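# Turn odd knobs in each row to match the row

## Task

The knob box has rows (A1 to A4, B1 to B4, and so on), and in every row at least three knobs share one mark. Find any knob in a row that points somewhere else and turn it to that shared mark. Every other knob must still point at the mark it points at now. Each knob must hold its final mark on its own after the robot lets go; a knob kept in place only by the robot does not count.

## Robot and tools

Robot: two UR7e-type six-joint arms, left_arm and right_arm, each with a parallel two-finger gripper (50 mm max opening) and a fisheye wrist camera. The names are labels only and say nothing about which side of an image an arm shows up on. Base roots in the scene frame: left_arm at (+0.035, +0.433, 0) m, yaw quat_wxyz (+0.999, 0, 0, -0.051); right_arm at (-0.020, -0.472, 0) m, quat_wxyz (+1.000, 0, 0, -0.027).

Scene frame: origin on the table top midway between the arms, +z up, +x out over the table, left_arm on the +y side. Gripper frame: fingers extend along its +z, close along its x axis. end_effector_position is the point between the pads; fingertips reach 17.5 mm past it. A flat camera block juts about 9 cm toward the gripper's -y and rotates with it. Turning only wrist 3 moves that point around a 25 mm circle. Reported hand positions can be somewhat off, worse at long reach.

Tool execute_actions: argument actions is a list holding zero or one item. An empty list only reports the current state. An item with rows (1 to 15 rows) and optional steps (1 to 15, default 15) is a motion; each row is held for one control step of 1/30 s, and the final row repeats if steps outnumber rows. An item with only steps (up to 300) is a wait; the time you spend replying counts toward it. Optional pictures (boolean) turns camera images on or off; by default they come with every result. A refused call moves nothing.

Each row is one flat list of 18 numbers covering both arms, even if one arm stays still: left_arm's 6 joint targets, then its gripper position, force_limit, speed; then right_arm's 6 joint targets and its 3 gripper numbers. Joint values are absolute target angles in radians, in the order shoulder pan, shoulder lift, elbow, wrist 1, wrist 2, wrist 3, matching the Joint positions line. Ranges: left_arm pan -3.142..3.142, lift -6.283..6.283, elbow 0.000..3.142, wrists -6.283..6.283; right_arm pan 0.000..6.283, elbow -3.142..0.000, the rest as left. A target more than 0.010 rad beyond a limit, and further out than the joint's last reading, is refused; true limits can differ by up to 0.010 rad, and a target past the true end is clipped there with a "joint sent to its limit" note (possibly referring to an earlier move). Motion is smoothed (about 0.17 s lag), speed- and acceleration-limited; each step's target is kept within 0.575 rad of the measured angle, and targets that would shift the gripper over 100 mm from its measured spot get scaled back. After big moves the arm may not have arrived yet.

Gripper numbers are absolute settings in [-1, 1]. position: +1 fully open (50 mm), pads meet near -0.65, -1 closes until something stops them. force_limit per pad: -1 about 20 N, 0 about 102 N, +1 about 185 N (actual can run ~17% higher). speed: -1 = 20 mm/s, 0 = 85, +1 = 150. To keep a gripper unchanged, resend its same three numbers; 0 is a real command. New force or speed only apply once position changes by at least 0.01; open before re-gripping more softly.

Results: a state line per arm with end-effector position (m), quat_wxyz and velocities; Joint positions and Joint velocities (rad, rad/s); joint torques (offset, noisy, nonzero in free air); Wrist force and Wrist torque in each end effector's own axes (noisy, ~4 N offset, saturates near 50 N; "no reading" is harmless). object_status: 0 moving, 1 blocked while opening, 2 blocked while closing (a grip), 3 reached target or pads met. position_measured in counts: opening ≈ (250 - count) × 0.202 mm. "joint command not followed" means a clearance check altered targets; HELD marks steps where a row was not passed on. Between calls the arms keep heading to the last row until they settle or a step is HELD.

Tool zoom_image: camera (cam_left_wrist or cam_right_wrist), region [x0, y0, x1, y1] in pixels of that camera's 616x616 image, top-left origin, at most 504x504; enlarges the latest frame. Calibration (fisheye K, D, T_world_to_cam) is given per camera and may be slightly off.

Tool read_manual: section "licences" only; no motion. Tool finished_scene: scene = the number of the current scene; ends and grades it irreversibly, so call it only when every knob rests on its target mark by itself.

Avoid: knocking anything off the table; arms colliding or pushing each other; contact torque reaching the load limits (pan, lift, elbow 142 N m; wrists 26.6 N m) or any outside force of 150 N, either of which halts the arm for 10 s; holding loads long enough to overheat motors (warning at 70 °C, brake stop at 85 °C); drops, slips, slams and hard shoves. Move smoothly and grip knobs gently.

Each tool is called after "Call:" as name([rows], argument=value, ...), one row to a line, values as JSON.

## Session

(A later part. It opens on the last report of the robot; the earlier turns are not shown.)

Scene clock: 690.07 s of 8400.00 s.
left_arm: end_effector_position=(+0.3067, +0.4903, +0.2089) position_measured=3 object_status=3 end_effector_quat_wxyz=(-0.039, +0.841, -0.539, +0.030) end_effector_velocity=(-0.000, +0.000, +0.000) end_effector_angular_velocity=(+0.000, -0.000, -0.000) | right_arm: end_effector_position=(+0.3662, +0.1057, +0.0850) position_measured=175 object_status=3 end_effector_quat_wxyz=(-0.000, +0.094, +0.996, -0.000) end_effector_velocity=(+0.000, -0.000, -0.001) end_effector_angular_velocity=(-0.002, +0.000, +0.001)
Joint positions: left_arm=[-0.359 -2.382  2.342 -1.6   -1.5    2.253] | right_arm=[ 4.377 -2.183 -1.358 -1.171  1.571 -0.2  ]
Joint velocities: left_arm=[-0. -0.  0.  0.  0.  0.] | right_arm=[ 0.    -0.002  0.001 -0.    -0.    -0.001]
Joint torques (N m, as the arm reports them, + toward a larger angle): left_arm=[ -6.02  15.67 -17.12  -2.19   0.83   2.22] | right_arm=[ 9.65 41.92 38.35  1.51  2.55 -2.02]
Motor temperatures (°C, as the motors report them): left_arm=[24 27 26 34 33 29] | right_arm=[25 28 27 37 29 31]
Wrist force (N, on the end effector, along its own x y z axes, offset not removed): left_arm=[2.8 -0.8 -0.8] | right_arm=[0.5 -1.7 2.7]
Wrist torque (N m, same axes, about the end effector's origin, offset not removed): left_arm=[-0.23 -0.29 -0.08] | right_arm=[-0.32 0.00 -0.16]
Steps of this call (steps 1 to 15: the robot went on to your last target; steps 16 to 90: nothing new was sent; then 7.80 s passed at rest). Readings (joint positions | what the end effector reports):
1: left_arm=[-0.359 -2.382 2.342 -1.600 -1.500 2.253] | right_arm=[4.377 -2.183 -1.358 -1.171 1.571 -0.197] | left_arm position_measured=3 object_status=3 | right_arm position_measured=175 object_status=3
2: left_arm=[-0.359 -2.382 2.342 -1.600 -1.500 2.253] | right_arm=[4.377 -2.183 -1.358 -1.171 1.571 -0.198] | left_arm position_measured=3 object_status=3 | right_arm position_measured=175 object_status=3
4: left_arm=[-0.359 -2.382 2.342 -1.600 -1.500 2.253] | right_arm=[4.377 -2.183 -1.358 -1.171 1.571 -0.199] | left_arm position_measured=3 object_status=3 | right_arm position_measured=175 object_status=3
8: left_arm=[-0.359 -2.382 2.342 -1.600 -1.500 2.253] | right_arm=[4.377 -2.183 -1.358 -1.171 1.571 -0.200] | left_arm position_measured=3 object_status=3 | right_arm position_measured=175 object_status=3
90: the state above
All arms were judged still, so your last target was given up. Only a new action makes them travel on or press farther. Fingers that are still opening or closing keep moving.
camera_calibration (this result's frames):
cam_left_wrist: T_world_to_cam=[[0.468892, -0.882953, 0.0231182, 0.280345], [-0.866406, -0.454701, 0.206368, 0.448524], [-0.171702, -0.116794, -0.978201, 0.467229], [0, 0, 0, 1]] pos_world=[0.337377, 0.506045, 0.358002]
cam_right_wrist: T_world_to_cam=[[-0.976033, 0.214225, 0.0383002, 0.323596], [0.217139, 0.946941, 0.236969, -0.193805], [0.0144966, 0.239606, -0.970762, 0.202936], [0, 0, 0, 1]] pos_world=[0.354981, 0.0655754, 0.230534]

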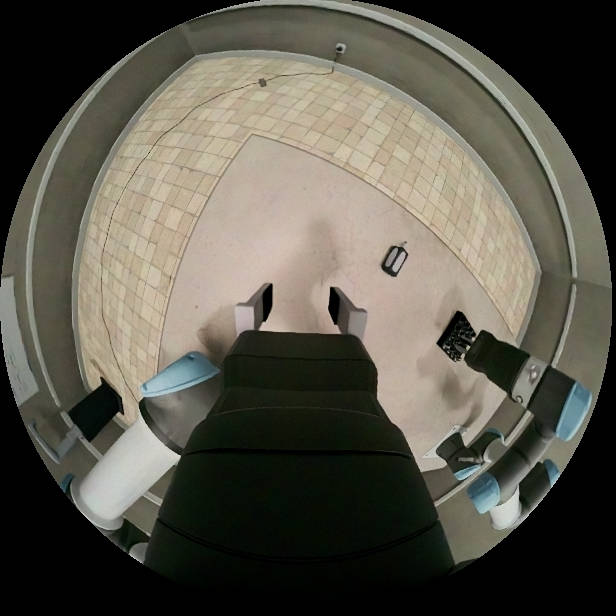

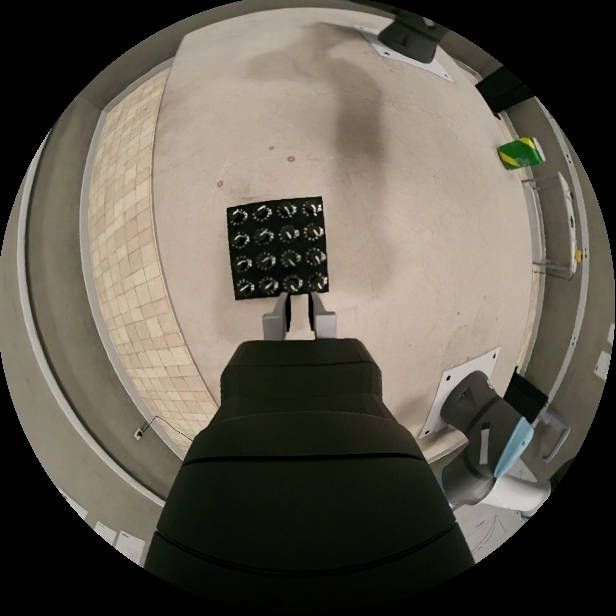

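Call:
execute_actions([
  {"rows": [[-0.359,-2.382,2.342,-1.6,-1.5,2.253,1,-1,0,4.3853,-2.1768,-1.3842,-1.1513,1.5708,-0.31,-0.12,-0.9,-0.5],[-0.359,-2.382,2.342,-1.6,-1.5,2.253,1,-1,0,4.3935,-2.1703,-1.4105,-1.1316,1.5708,-0.42,-0.12,-0.9,-0.5],[-0.359,-2.382,2.342,-1.6,-1.5,2.253,1,-1,0,4.4017,-2.1637,-1.4369,-1.1118,1.5708,-0.52,-0.12,-0.9,-0.5],[-0.359,-2.382,2.342,-1.6,-1.5,2.253,1,-1,0,4.4099,-2.1572,-1.4632,-1.0921,1.5708,-0.62,-0.12,-0.9,-0.5],[-0.359,-2.382,2.342,-1.6,-1.5,2.253,1,-1,0,4.4181,-2.1506,-1.4895,-1.0723,1.5708,-0.727,-0.12,-0.9,-0.5]], "steps": 15},
], pictures=false)

Call:
execute_actions([
  {"steps": 12},
])

Call:
zoom_image(camera="cam_right_wrist", region=[275, 280, 325, 330])

Call:
zoom_image(camera="cam_right_wrist", region=[250, 230, 350, 330])

Scene clock: 719.43 s of 8400.00 s.
left_arm: end_effector_position=(+0.3067, +0.4903, +0.2089) position_measured=3 object_status=3 end_effector_quat_wxyz=(-0.039, +0.841, -0.539, +0.030) end_effector_velocity=(+0.000, -0.000, +0.000) end_effector_angular_velocity=(+0.000, +0.000, +0.000) | right_arm: end_effector_position=(+0.3467, +0.0964, +0.0597) position_measured=171 object_status=3 end_effector_quat_wxyz=(+0.000, -0.167, +0.986, +0.000) end_effector_velocity=(-0.010, -0.004, -0.013) end_effector_angular_velocity=(-0.001, +0.000, +0.343)
Joint positions: left_arm=[-0.359 -2.382  2.342 -1.6   -1.5    2.253] | right_arm=[ 4.416 -2.153 -1.481 -1.079  1.571 -0.686]
Joint velocities: left_arm=[-0.     0.001 -0.    -0.     0.    -0.001] | right_arm=[ 0.021  0.017 -0.066  0.049 -0.    -0.322]
Joint torques (N m, as the arm reports them, + toward a larger angle): left_arm=[ -6.16  15.01 -17.86  -2.35   0.68   2.26] | right_arm=[ 9.15 68.69 14.33  5.83  2.09 -1.82]
Motor temperatures (°C, as the motors report them): left_arm=[24 27 26 34 33 29] | right_arm=[25 28 27 37 29 31]
Wrist force (N, on the end effector, along its own x y z axes, offset not removed): left_arm=[1.0 -1.1 1.3] | right_arm=[-2.9 2.4 0.1]
Wrist torque (N m, same axes, about the end effector's origin, offset not removed): left_arm=[-0.25 -0.14 -0.05] | right_arm=[0.38 0.43 0.12]
Steps of this call (steps 1 to 90: nothing new was sent; then 25.87 s passed at rest; steps 91 to 105: all 15 steps of this action). Readings (joint positions | what the end effector reports):
91: left_arm=[-0.359 -2.382 2.342 -1.600 -1.500 2.253] | right_arm=[4.377 -2.183 -1.358 -1.171 1.571 -0.200] | left_arm position_measured=3 object_status=3 | right_arm position_measured=175 object_status=0
92: left_arm=[-0.359 -2.382 2.342 -1.600 -1.500 2.253] | right_arm=[4.378 -2.183 -1.359 -1.170 1.571 -0.202] | left_arm position_measured=3 object_status=3 | right_arm position_measured=171 object_status=0
94: left_arm=[-0.359 -2.382 2.342 -1.600 -1.500 2.253] | right_arm=[4.383 -2.179 -1.374 -1.159 1.571 -0.244] | left_arm position_measured=3 object_status=3 | right_arm position_measured=171 object_status=0
98: left_arm=[-0.359 -2.382 2.342 -1.600 -1.500 2.253] | right_arm=[4.402 -2.163 -1.436 -1.112 1.571 -0.470] | left_arm position_measured=3 object_status=3 | right_arm position_measured=171 object_status=0
105: the state above

Scene clock: 719.83 s of 8400.00 s.
left_arm: end_effector_position=(+0.3067, +0.4903, +0.2089) position_measured=3 object_status=3 end_effector_quat_wxyz=(-0.039, +0.841, -0.539, +0.030) end_effector_velocity=(-0.000, -0.000, +0.000) end_effector_angular_velocity=(-0.001, +0.000, +0.000) | right_arm: end_effector_position=(+0.3455, +0.0959, +0.0580) position_measured=171 object_status=3 end_effector_quat_wxyz=(-0.000, -0.187, +0.982, +0.000) end_effector_velocity=(+0.000, -0.001, -0.002) end_effector_angular_velocity=(-0.002, -0.000, +0.014)
Joint positions: left_arm=[-0.359 -2.382  2.342 -1.6   -1.5    2.253] | right_arm=[ 4.418 -2.151 -1.489 -1.073  1.571 -0.725]
Joint velocities: left_arm=[-0.     0.    -0.    -0.    -0.001 -0.   ] | right_arm=[-0.    -0.001 -0.004  0.003 -0.001 -0.015]
Joint torques (N m, as the arm reports them, + toward a larger angle): left_arm=[ -6.04  14.66 -16.54  -2.3    1.     2.28] | right_arm=[10.83 68.74 13.31  5.2   1.58 -1.63]
Motor temperatures (°C, as the motors report them): left_arm=[24 27 26 34 33 29] | right_arm=[25 28 27 37 29 31]
Wrist force (N, on the end effector, along its own x y z axes, offset not removed): left_arm=[2.7 -1.8 -0.5] | right_arm=[-2.7 2.5 -0.3]
Wrist torque (N m, same axes, about the end effector's origin, offset not removed): left_arm=[-0.30 -0.39 -0.16] | right_arm=[0.37 0.47 0.09]
Steps of this call (steps 1 to 12: the robot went on to your last target). Readings (joint positions | what the end effector reports):
1: left_arm=[-0.359 -2.382 2.342 -1.600 -1.500 2.253] | right_arm=[4.416 -2.152 -1.483 -1.077 1.571 -0.695] | left_arm position_measured=3 object_status=3 | right_arm position_measured=171 object_status=3
2: left_arm=[-0.359 -2.382 2.342 -1.600 -1.500 2.253] | right_arm=[4.417 -2.152 -1.484 -1.076 1.571 -0.702] | left_arm position_measured=3 object_status=3 | right_arm position_measured=171 object_status=3
4: left_arm=[-0.359 -2.382 2.342 -1.600 -1.500 2.253] | right_arm=[4.417 -2.151 -1.486 -1.075 1.571 -0.712] | left_arm position_measured=3 object_status=3 | right_arm position_measured=171 object_status=3
8: left_arm=[-0.359 -2.382 2.342 -1.600 -1.500 2.253] | right_arm=[4.418 -2.151 -1.488 -1.073 1.571 -0.722] | left_arm position_measured=3 object_status=3 | right_arm position_measured=171 object_status=3
12: the state above
camera_calibration (this result's frames):
cam_left_wrist: T_world_to_cam=[[0.468892, -0.882953, 0.0231181, 0.280345], [-0.866406, -0.454701, 0.206368, 0.448524], [-0.171702, -0.116794, -0.978201, 0.467229], [0, 0, 0, 1]] pos_world=[0.337377, 0.506045, 0.358002]
cam_right_wrist: T_world_to_cam=[[-0.938669, -0.342686, 0.0383076, 0.347023], [-0.324618, 0.915673, 0.236995, 0.0165402], [-0.116292, 0.210025, -0.970755, 0.227411], [0, 0, 0, 1]] pos_world=[0.357556, 0.0560125, 0.203547]

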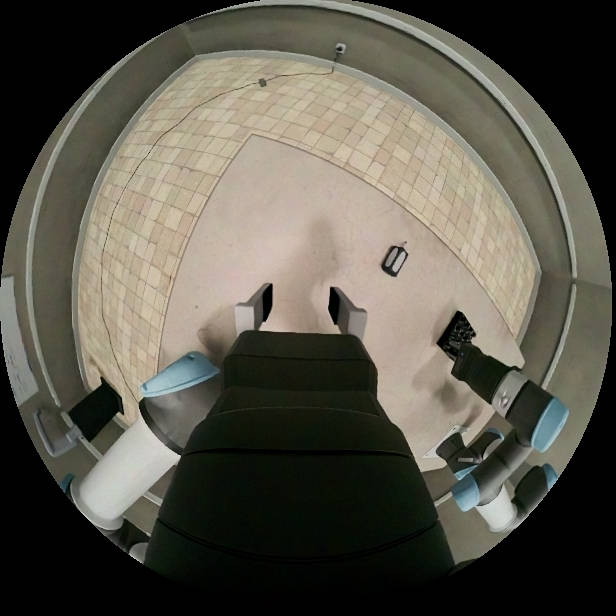

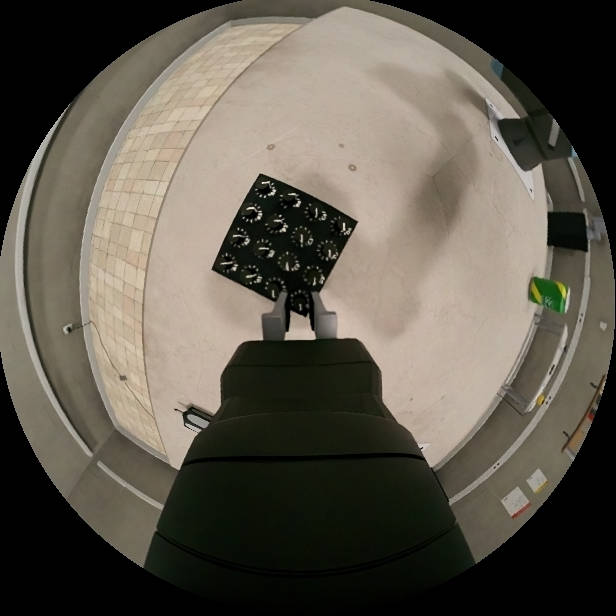

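Region (275, 280, 325, 330) of cam_right_wrist's 616x616 image, scaled by 10.080, with more detail than that image has.

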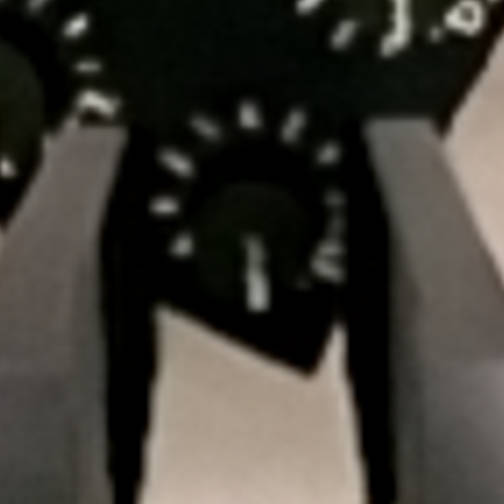

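Region (250, 230, 350, 330) of cam_right_wrist's 616x616 image, scaled by 5.040, with more detail than that image has.

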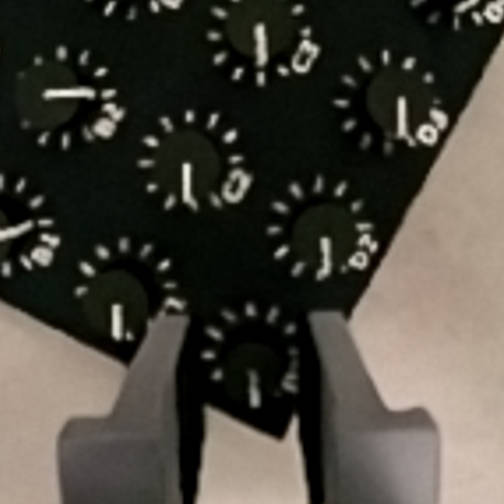

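Call:
execute_actions([
  {"rows": [[-0.359,-2.382,2.342,-1.6,-1.5,2.253,1,-1,0,4.4181,-2.158,-1.4958,-1.0585,1.5708,-0.727,-0.12,-0.9,-0.5],[-0.359,-2.382,2.342,-1.6,-1.5,2.253,1,-1,0,4.4181,-2.1655,-1.5021,-1.0448,1.5708,-0.727,-0.12,-0.9,-0.5]], "steps": 13},
], pictures=false)

Call:
execute_actions([
  {"rows": [[-0.359,-2.382,2.342,-1.6,-1.5,2.253,1,-1,0,4.4181,-2.1655,-1.5021,-1.0448,1.5708,-0.727,-1,-0.9,-0.8]], "steps": 9},
], pictures=false)

Call:
execute_actions([
  {"rows": [[-0.359,-2.382,2.342,-1.6,-1.5,2.253,1,-1,0,4.4166,-2.1676,-1.4985,-1.0463,1.5708,-0.677,-1,-0.9,-0.8]], "steps": 13},
], pictures=false)

Call:
execute_actions([
  {"rows": [[-0.359,-2.382,2.342,-1.6,-1.5,2.253,1,-1,0,4.4166,-2.1676,-1.4985,-1.0463,1.5708,-0.677,-0.15,-0.9,-0.5],[-0.359,-2.382,2.342,-1.6,-1.5,2.253,1,-1,0,4.4166,-2.1676,-1.4985,-1.0463,1.5708,-0.677,-0.15,-0.9,-0.5],[-0.359,-2.382,2.342,-1.6,-1.5,2.253,1,-1,0,4.4166,-2.1676,-1.4985,-1.0463,1.5708,-0.677,-0.15,-0.9,-0.5],[-0.359,-2.382,2.342,-1.6,-1.5,2.253,1,-1,0,4.4166,-2.1562,-1.4888,-1.0674,1.5708,-0.677,-0.15,-0.9,-0.5],[-0.359,-2.382,2.342,-1.6,-1.5,2.253,1,-1,0,4.4166,-2.1448,-1.4787,-1.0889,1.5708,-0.677,-0.15,-0.9,-0.5],[-0.359,-2.382,2.342,-1.6,-1.5,2.253,1,-1,0,4.4166,-2.134,-1.468,-1.1104,1.5708,-0.677,-0.15,-0.9,-0.5]], "steps": 15},
], pictures=false)

Call:
execute_actions([
  {"steps": 8},
])

Call:
zoom_image(camera="cam_right_wrist", region=[250, 230, 350, 330])

Call:
zoom_image(camera="cam_right_wrist", region=[210, 175, 360, 325])

Scene clock: 753.93 s of 8400.00 s.
left_arm: end_effector_position=(+0.3067, +0.4903, +0.2089) position_measured=3 object_status=3 end_effector_quat_wxyz=(-0.039, +0.841, -0.539, +0.030) end_effector_velocity=(-0.000, -0.000, -0.000) end_effector_angular_velocity=(-0.000, +0.000, -0.003) | right_arm: end_effector_position=(+0.3455, +0.0958, +0.0459) position_measured=171 object_status=3 end_effector_quat_wxyz=(-0.000, -0.188, +0.982, +0.000) end_effector_velocity=(+0.001, -0.001, -0.008) end_effector_angular_velocity=(-0.003, +0.001, -0.002)
Joint positions: left_arm=[-0.359 -2.382  2.342 -1.6   -1.5    2.253] | right_arm=[ 4.418 -2.164 -1.501 -1.047  1.571 -0.727]
Joint velocities: left_arm=[-0.001 -0.     0.     0.    -0.     0.002] | right_arm=[-0.002 -0.009 -0.006  0.013 -0.     0.   ]
Joint torques (N m, as the arm reports them, + toward a larger angle): left_arm=[ -4.65  15.54 -17.86  -2.2    0.63   2.36] | right_arm=[10.22 41.02 11.6   5.5  -1.99 -1.88]
Motor temperatures (°C, as the motors report them): left_arm=[24 27 26 34 33 29] | right_arm=[25 28 27 37 29 31]
Wrist force (N, on the end effector, along its own x y z axes, offset not removed): left_arm=[2.3 0.3 1.2] | right_arm=[-4.6 4.4 0.3]
Wrist torque (N m, same axes, about the end effector's origin, offset not removed): left_arm=[0.06 -0.26 -0.04] | right_arm=[0.75 0.88 0.19]
Steps of this call (steps 1 to 30: the robot went on to your last target; steps 31 to 100: nothing new was sent; then 30.33 s passed at rest; steps 101 to 113: all 13 steps of this action). Readings (joint positions | what the end effector reports):
101: left_arm=[-0.359 -2.382 2.342 -1.600 -1.500 2.253] | right_arm=[4.418 -2.151 -1.490 -1.072 1.571 -0.727] | left_arm position_measured=3 object_status=3 | right_arm position_measured=171 object_status=3
102: left_arm=[-0.359 -2.382 2.342 -1.600 -1.500 2.253] | right_arm=[4.418 -2.151 -1.490 -1.071 1.571 -0.727] | left_arm position_measured=3 object_status=3 | right_arm position_measured=171 object_status=3
104: left_arm=[-0.359 -2.382 2.342 -1.600 -1.500 2.253] | right_arm=[4.418 -2.155 -1.493 -1.064 1.571 -0.727] | left_arm position_measured=3 object_status=3 | right_arm position_measured=171 object_status=3
108: left_arm=[-0.359 -2.382 2.342 -1.600 -1.500 2.253] | right_arm=[4.418 -2.162 -1.499 -1.052 1.571 -0.727] | left_arm position_measured=3 object_status=3 | right_arm position_measured=171 object_status=3
113: the state above

Scene clock: 754.23 s of 8400.00 s.
left_arm: end_effector_position=(+0.3067, +0.4903, +0.2089) position_measured=3 object_status=3 end_effector_quat_wxyz=(-0.039, +0.841, -0.539, +0.030) end_effector_velocity=(+0.000, +0.000, +0.001) end_effector_angular_velocity=(-0.000, -0.001, -0.000) | right_arm: end_effector_position=(+0.3455, +0.0959, +0.0451) position_measured=198 object_status=0 end_effector_quat_wxyz=(-0.000, -0.188, +0.982, +0.000) end_effector_velocity=(+0.000, +0.000, +0.000) end_effector_angular_velocity=(+0.001, -0.001, +0.001)
Joint positions: left_arm=[-0.359 -2.382  2.342 -1.6   -1.5    2.253] | right_arm=[ 4.418 -2.165 -1.502 -1.045  1.571 -0.727]
Joint velocities: left_arm=[ 0.    -0.    -0.001  0.     0.     0.   ] | right_arm=[ 0.001  0.    -0.001  0.002 -0.001 -0.001]
Joint torques (N m, as the arm reports them, + toward a larger angle): left_arm=[ -5.77  16.08 -15.93  -2.39   0.73   2.06] | right_arm=[ 9.56 38.13 11.28  5.44 -2.16 -1.89]
Motor temperatures (°C, as the motors report them): left_arm=[24 27 26 34 33 29] | right_arm=[25 28 27 37 29 31]
Wrist force (N, on the end effector, along its own x y z axes, offset not removed): left_arm=[3.1 0.6 -0.4] | right_arm=[-1.1 -0.4 1.8]
Wrist torque (N m, same axes, about the end effector's origin, offset not removed): left_arm=[-0.02 -0.42 -0.07] | right_arm=[-0.11 0.50 0.04]
Steps of this call (steps 1 to 9: all 9 steps of this action). Readings (joint positions | what the end effector reports):
1: left_arm=[-0.359 -2.382 2.342 -1.600 -1.500 2.253] | right_arm=[4.418 -2.165 -1.501 -1.046 1.571 -0.727] | left_arm position_measured=3 object_status=3 | right_arm position_measured=171 object_status=0
2: left_arm=[-0.359 -2.382 2.342 -1.600 -1.500 2.253] | right_arm=[4.418 -2.165 -1.502 -1.046 1.571 -0.727] | left_arm position_measured=3 object_status=3 | right_arm position_measured=176 object_status=0
4: left_arm=[-0.359 -2.382 2.342 -1.600 -1.500 2.253] | right_arm=[4.418 -2.165 -1.502 -1.045 1.571 -0.727] | left_arm position_measured=3 object_status=3 | right_arm position_measured=187 object_status=0
8: left_arm=[-0.359 -2.382 2.342 -1.600 -1.500 2.253] | right_arm=[4.418 -2.165 -1.502 -1.045 1.571 -0.727] | left_arm position_measured=3 object_status=3 | right_arm position_measured=198 object_status=0
9: the state above

Scene clock: 754.67 s of 8400.00 s.
left_arm: end_effector_position=(+0.3067, +0.4903, +0.2089) position_measured=3 object_status=3 end_effector_quat_wxyz=(-0.039, +0.841, -0.539, +0.030) end_effector_velocity=(+0.000, +0.000, -0.000) end_effector_angular_velocity=(+0.001, -0.000, +0.001) | right_arm: end_effector_position=(+0.3455, +0.0958, +0.0450) position_measured=198 object_status=2 end_effector_quat_wxyz=(-0.000, -0.165, +0.986, -0.000) end_effector_velocity=(+0.000, +0.001, +0.001) end_effector_angular_velocity=(+0.002, -0.001, -0.024)
Joint positions: left_arm=[-0.359 -2.382  2.342 -1.6   -1.5    2.253] | right_arm=[ 4.417 -2.167 -1.499 -1.046  1.571 -0.68 ]
Joint velocities: left_arm=[-0.    -0.     0.    -0.     0.001 -0.001] | right_arm=[-0.001 -0.     0.003  0.    -0.     0.023]
Joint torques (N m, as the arm reports them, + toward a larger angle): left_arm=[ -5.79  15.61 -17.09  -2.35   0.59   2.43] | right_arm=[-7.57 36.31 34.23  1.34 -1.92  1.59]
Motor temperatures (°C, as the motors report them): left_arm=[24 27 26 34 33 29] | right_arm=[25 28 27 37 29 31]
Wrist force (N, on the end effector, along its own x y z axes, offset not removed): left_arm=[3.2 -1.2 0.9] | right_arm=[4.5 -2.4 -1.7]
Wrist torque (N m, same axes, about the end effector's origin, offset not removed): left_arm=[-0.18 -0.41 -0.05] | right_arm=[-0.42 -0.69 0.03]
Steps of this call (steps 1 to 13: all 13 steps of this action). Readings (joint positions | what the end effector reports):
1: left_arm=[-0.359 -2.382 2.342 -1.600 -1.500 2.253] | right_arm=[4.418 -2.165 -1.502 -1.045 1.571 -0.727] | left_arm position_measured=3 object_status=3 | right_arm position_measured=198 object_status=0
2: left_arm=[-0.359 -2.382 2.342 -1.600 -1.500 2.253] | right_arm=[4.418 -2.166 -1.502 -1.045 1.571 -0.725] | left_arm position_measured=3 object_status=3 | right_arm position_measured=198 object_status=0
4: left_arm=[-0.359 -2.382 2.342 -1.600 -1.500 2.253] | right_arm=[4.418 -2.166 -1.501 -1.045 1.571 -0.709] | left_arm position_measured=3 object_status=3 | right_arm position_measured=198 object_status=2
8: left_arm=[-0.359 -2.382 2.342 -1.600 -1.500 2.253] | right_arm=[4.417 -2.167 -1.499 -1.046 1.571 -0.688] | left_arm position_measured=3 object_status=3 | right_arm position_measured=198 object_status=2
13: the state above

Scene clock: 755.17 s of 8400.00 s.
left_arm: end_effector_position=(+0.3067, +0.4903, +0.2089) position_measured=3 object_status=3 end_effector_quat_wxyz=(-0.039, +0.841, -0.539, +0.030) end_effector_velocity=(+0.000, +0.000, +0.000) end_effector_angular_velocity=(+0.000, -0.001, -0.001) | right_arm: end_effector_position=(+0.3456, +0.0959, +0.0720) position_measured=175 object_status=3 end_effector_quat_wxyz=(+0.000, -0.163, +0.987, +0.000) end_effector_velocity=(-0.001, -0.001, +0.022) end_effector_angular_velocity=(-0.002, +0.003, +0.001)
Joint positions: left_arm=[-0.359 -2.382  2.342 -1.6   -1.5    2.253] | right_arm=[ 4.417 -2.137 -1.471 -1.104  1.571 -0.677]
Joint velocities: left_arm=[ 0.    -0.001 -0.    -0.     0.     0.001] | right_arm=[-0.     0.025  0.024 -0.051  0.002 -0.001]
Joint torques (N m, as the arm reports them, + toward a larger angle): left_arm=[ -5.36  14.62 -17.36  -2.06   0.81   2.4 ] | right_arm=[-7.   67.47 36.2   0.66 -1.5   1.83]
Motor temperatures (°C, as the motors report them): left_arm=[24 27 26 34 33 29] | right_arm=[25 28 27 37 29 31]
Wrist force (N, on the end effector, along its own x y z axes, offset not removed): left_arm=[2.1 -1.0 0.8] | right_arm=[-2.8 1.0 0.9]
Wrist torque (N m, same axes, about the end effector's origin, offset not removed): left_arm=[-0.17 -0.18 -0.11] | right_arm=[0.12 0.58 0.16]
Steps of this call (steps 1 to 15: all 15 steps of this action). Readings (joint positions | what the end effector reports):
1: left_arm=[-0.359 -2.382 2.342 -1.600 -1.500 2.253] | right_arm=[4.417 -2.168 -1.499 -1.046 1.571 -0.679] | left_arm position_measured=3 object_status=3 | right_arm position_measured=198 object_status=0
2: left_arm=[-0.359 -2.382 2.342 -1.600 -1.500 2.253] | right_arm=[4.417 -2.168 -1.499 -1.046 1.571 -0.679] | left_arm position_measured=3 object_status=3 | right_arm position_measured=189 object_status=0
4: left_arm=[-0.359 -2.382 2.342 -1.600 -1.500 2.253] | right_arm=[4.417 -2.168 -1.499 -1.046 1.571 -0.678] | left_arm position_measured=3 object_status=3 | right_arm position_measured=175 object_status=0
8: left_arm=[-0.359 -2.382 2.342 -1.600 -1.500 2.253] | right_arm=[4.417 -2.155 -1.487 -1.070 1.571 -0.677] | left_arm position_measured=3 object_status=3 | right_arm position_measured=175 object_status=0
15: the state above

Scene clock: 755.43 s of 8400.00 s.
left_arm: end_effector_position=(+0.3067, +0.4903, +0.2089) position_measured=3 object_status=3 end_effector_quat_wxyz=(-0.039, +0.841, -0.539, +0.030) end_effector_velocity=(+0.000, +0.000, +0.000) end_effector_angular_velocity=(+0.001, -0.001, -0.001) | right_arm: end_effector_position=(+0.3455, +0.0958, +0.0746) position_measured=175 object_status=3 end_effector_quat_wxyz=(+0.000, -0.163, +0.987, -0.000) end_effector_velocity=(-0.001, +0.000, +0.003) end_effector_angular_velocity=(-0.000, +0.001, +0.003)
Joint positions: left_arm=[-0.359 -2.382  2.342 -1.6   -1.5    2.253] | right_arm=[ 4.417 -2.134 -1.468 -1.11   1.571 -0.677]
Joint velocities: left_arm=[ 0.    -0.     0.    -0.     0.001  0.001] | right_arm=[ 0.     0.003  0.003 -0.007  0.001 -0.002]
Joint torques (N m, as the arm reports them, + toward a larger angle): left_arm=[ -4.9   15.48 -16.71  -2.31   0.85   2.21] | right_arm=[-7.77 66.82 37.59  1.52 -1.16  1.8 ]
Motor temperatures (°C, as the motors report them): left_arm=[24 27 26 34 33 29] | right_arm=[25 28 27 37 29 31]
Wrist force (N, on the end effector, along its own x y z axes, offset not removed): left_arm=[1.9 0.0 0.9] | right_arm=[-2.5 2.1 2.4]
Wrist torque (N m, same axes, about the end effector's origin, offset not removed): left_arm=[-0.20 -0.24 -0.11] | right_arm=[0.22 0.44 0.26]
Steps of this call (steps 1 to 8: the robot went on to your last target). Readings (joint positions | what the end effector reports):
1: left_arm=[-0.359 -2.382 2.342 -1.600 -1.500 2.253] | right_arm=[4.417 -2.137 -1.470 -1.105 1.571 -0.677] | left_arm position_measured=3 object_status=3 | right_arm position_measured=175 object_status=3
2: left_arm=[-0.359 -2.382 2.342 -1.600 -1.500 2.253] | right_arm=[4.417 -2.136 -1.470 -1.106 1.571 -0.677] | left_arm position_measured=3 object_status=3 | right_arm position_measured=175 object_status=3
4: left_arm=[-0.359 -2.382 2.342 -1.600 -1.500 2.253] | right_arm=[4.417 -2.135 -1.469 -1.108 1.571 -0.677] | left_arm position_measured=3 object_status=3 | right_arm position_measured=175 object_status=3
8: the state above
camera_calibration (this result's frames):
cam_left_wrist: T_world_to_cam=[[0.468892, -0.882953, 0.0231183, 0.280345], [-0.866406, -0.454701, 0.206368, 0.448524], [-0.171701, -0.116794, -0.978201, 0.467229], [0, 0, 0, 1]] pos_world=[0.337377, 0.506045, 0.358002]
cam_right_wrist: T_world_to_cam=[[-0.954504, -0.295731, 0.0382919, 0.347295], [-0.278833, 0.930645, 0.236963, -0.00457027], [-0.105714, 0.215505, -0.970764, 0.239375], [0, 0, 0, 1]] pos_world=[0.355525, 0.0553726, 0.220161]

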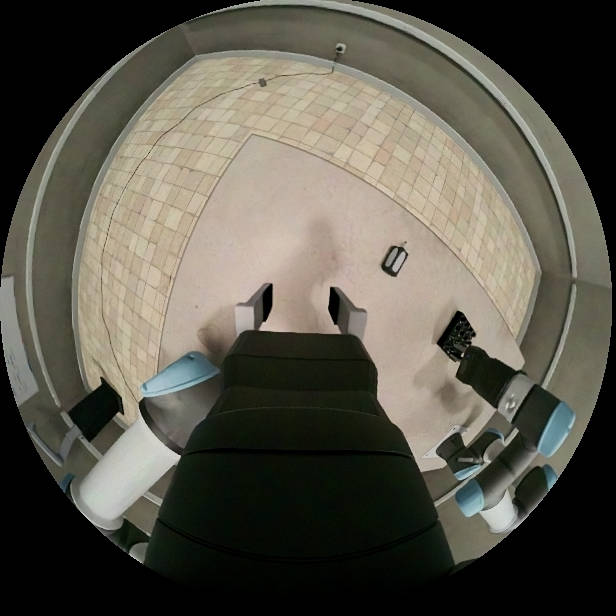

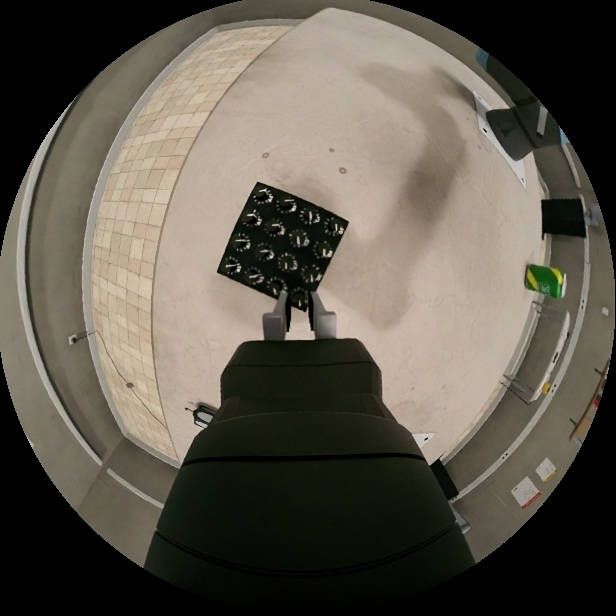

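Region (250, 230, 350, 330) of cam_right_wrist's 616x616 image, scaled by 5.040, with more detail than that image has.

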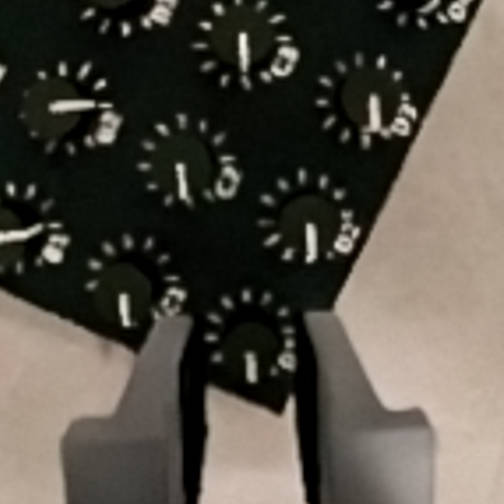

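Region (210, 175, 360, 325) of cam_right_wrist's 616x616 image, scaled by 3.360, with more detail than that image has.

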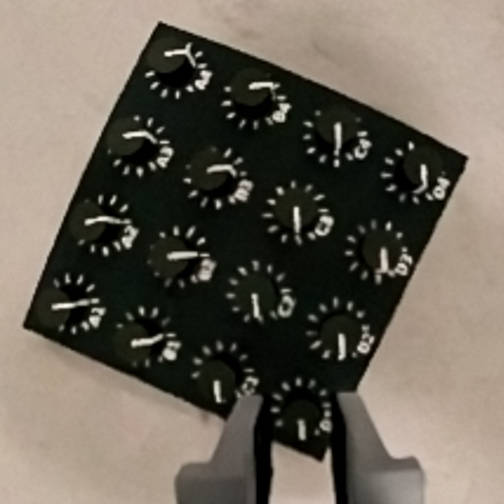

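Call:
finished_scene(scene=1)

The scene is finished: the task was done.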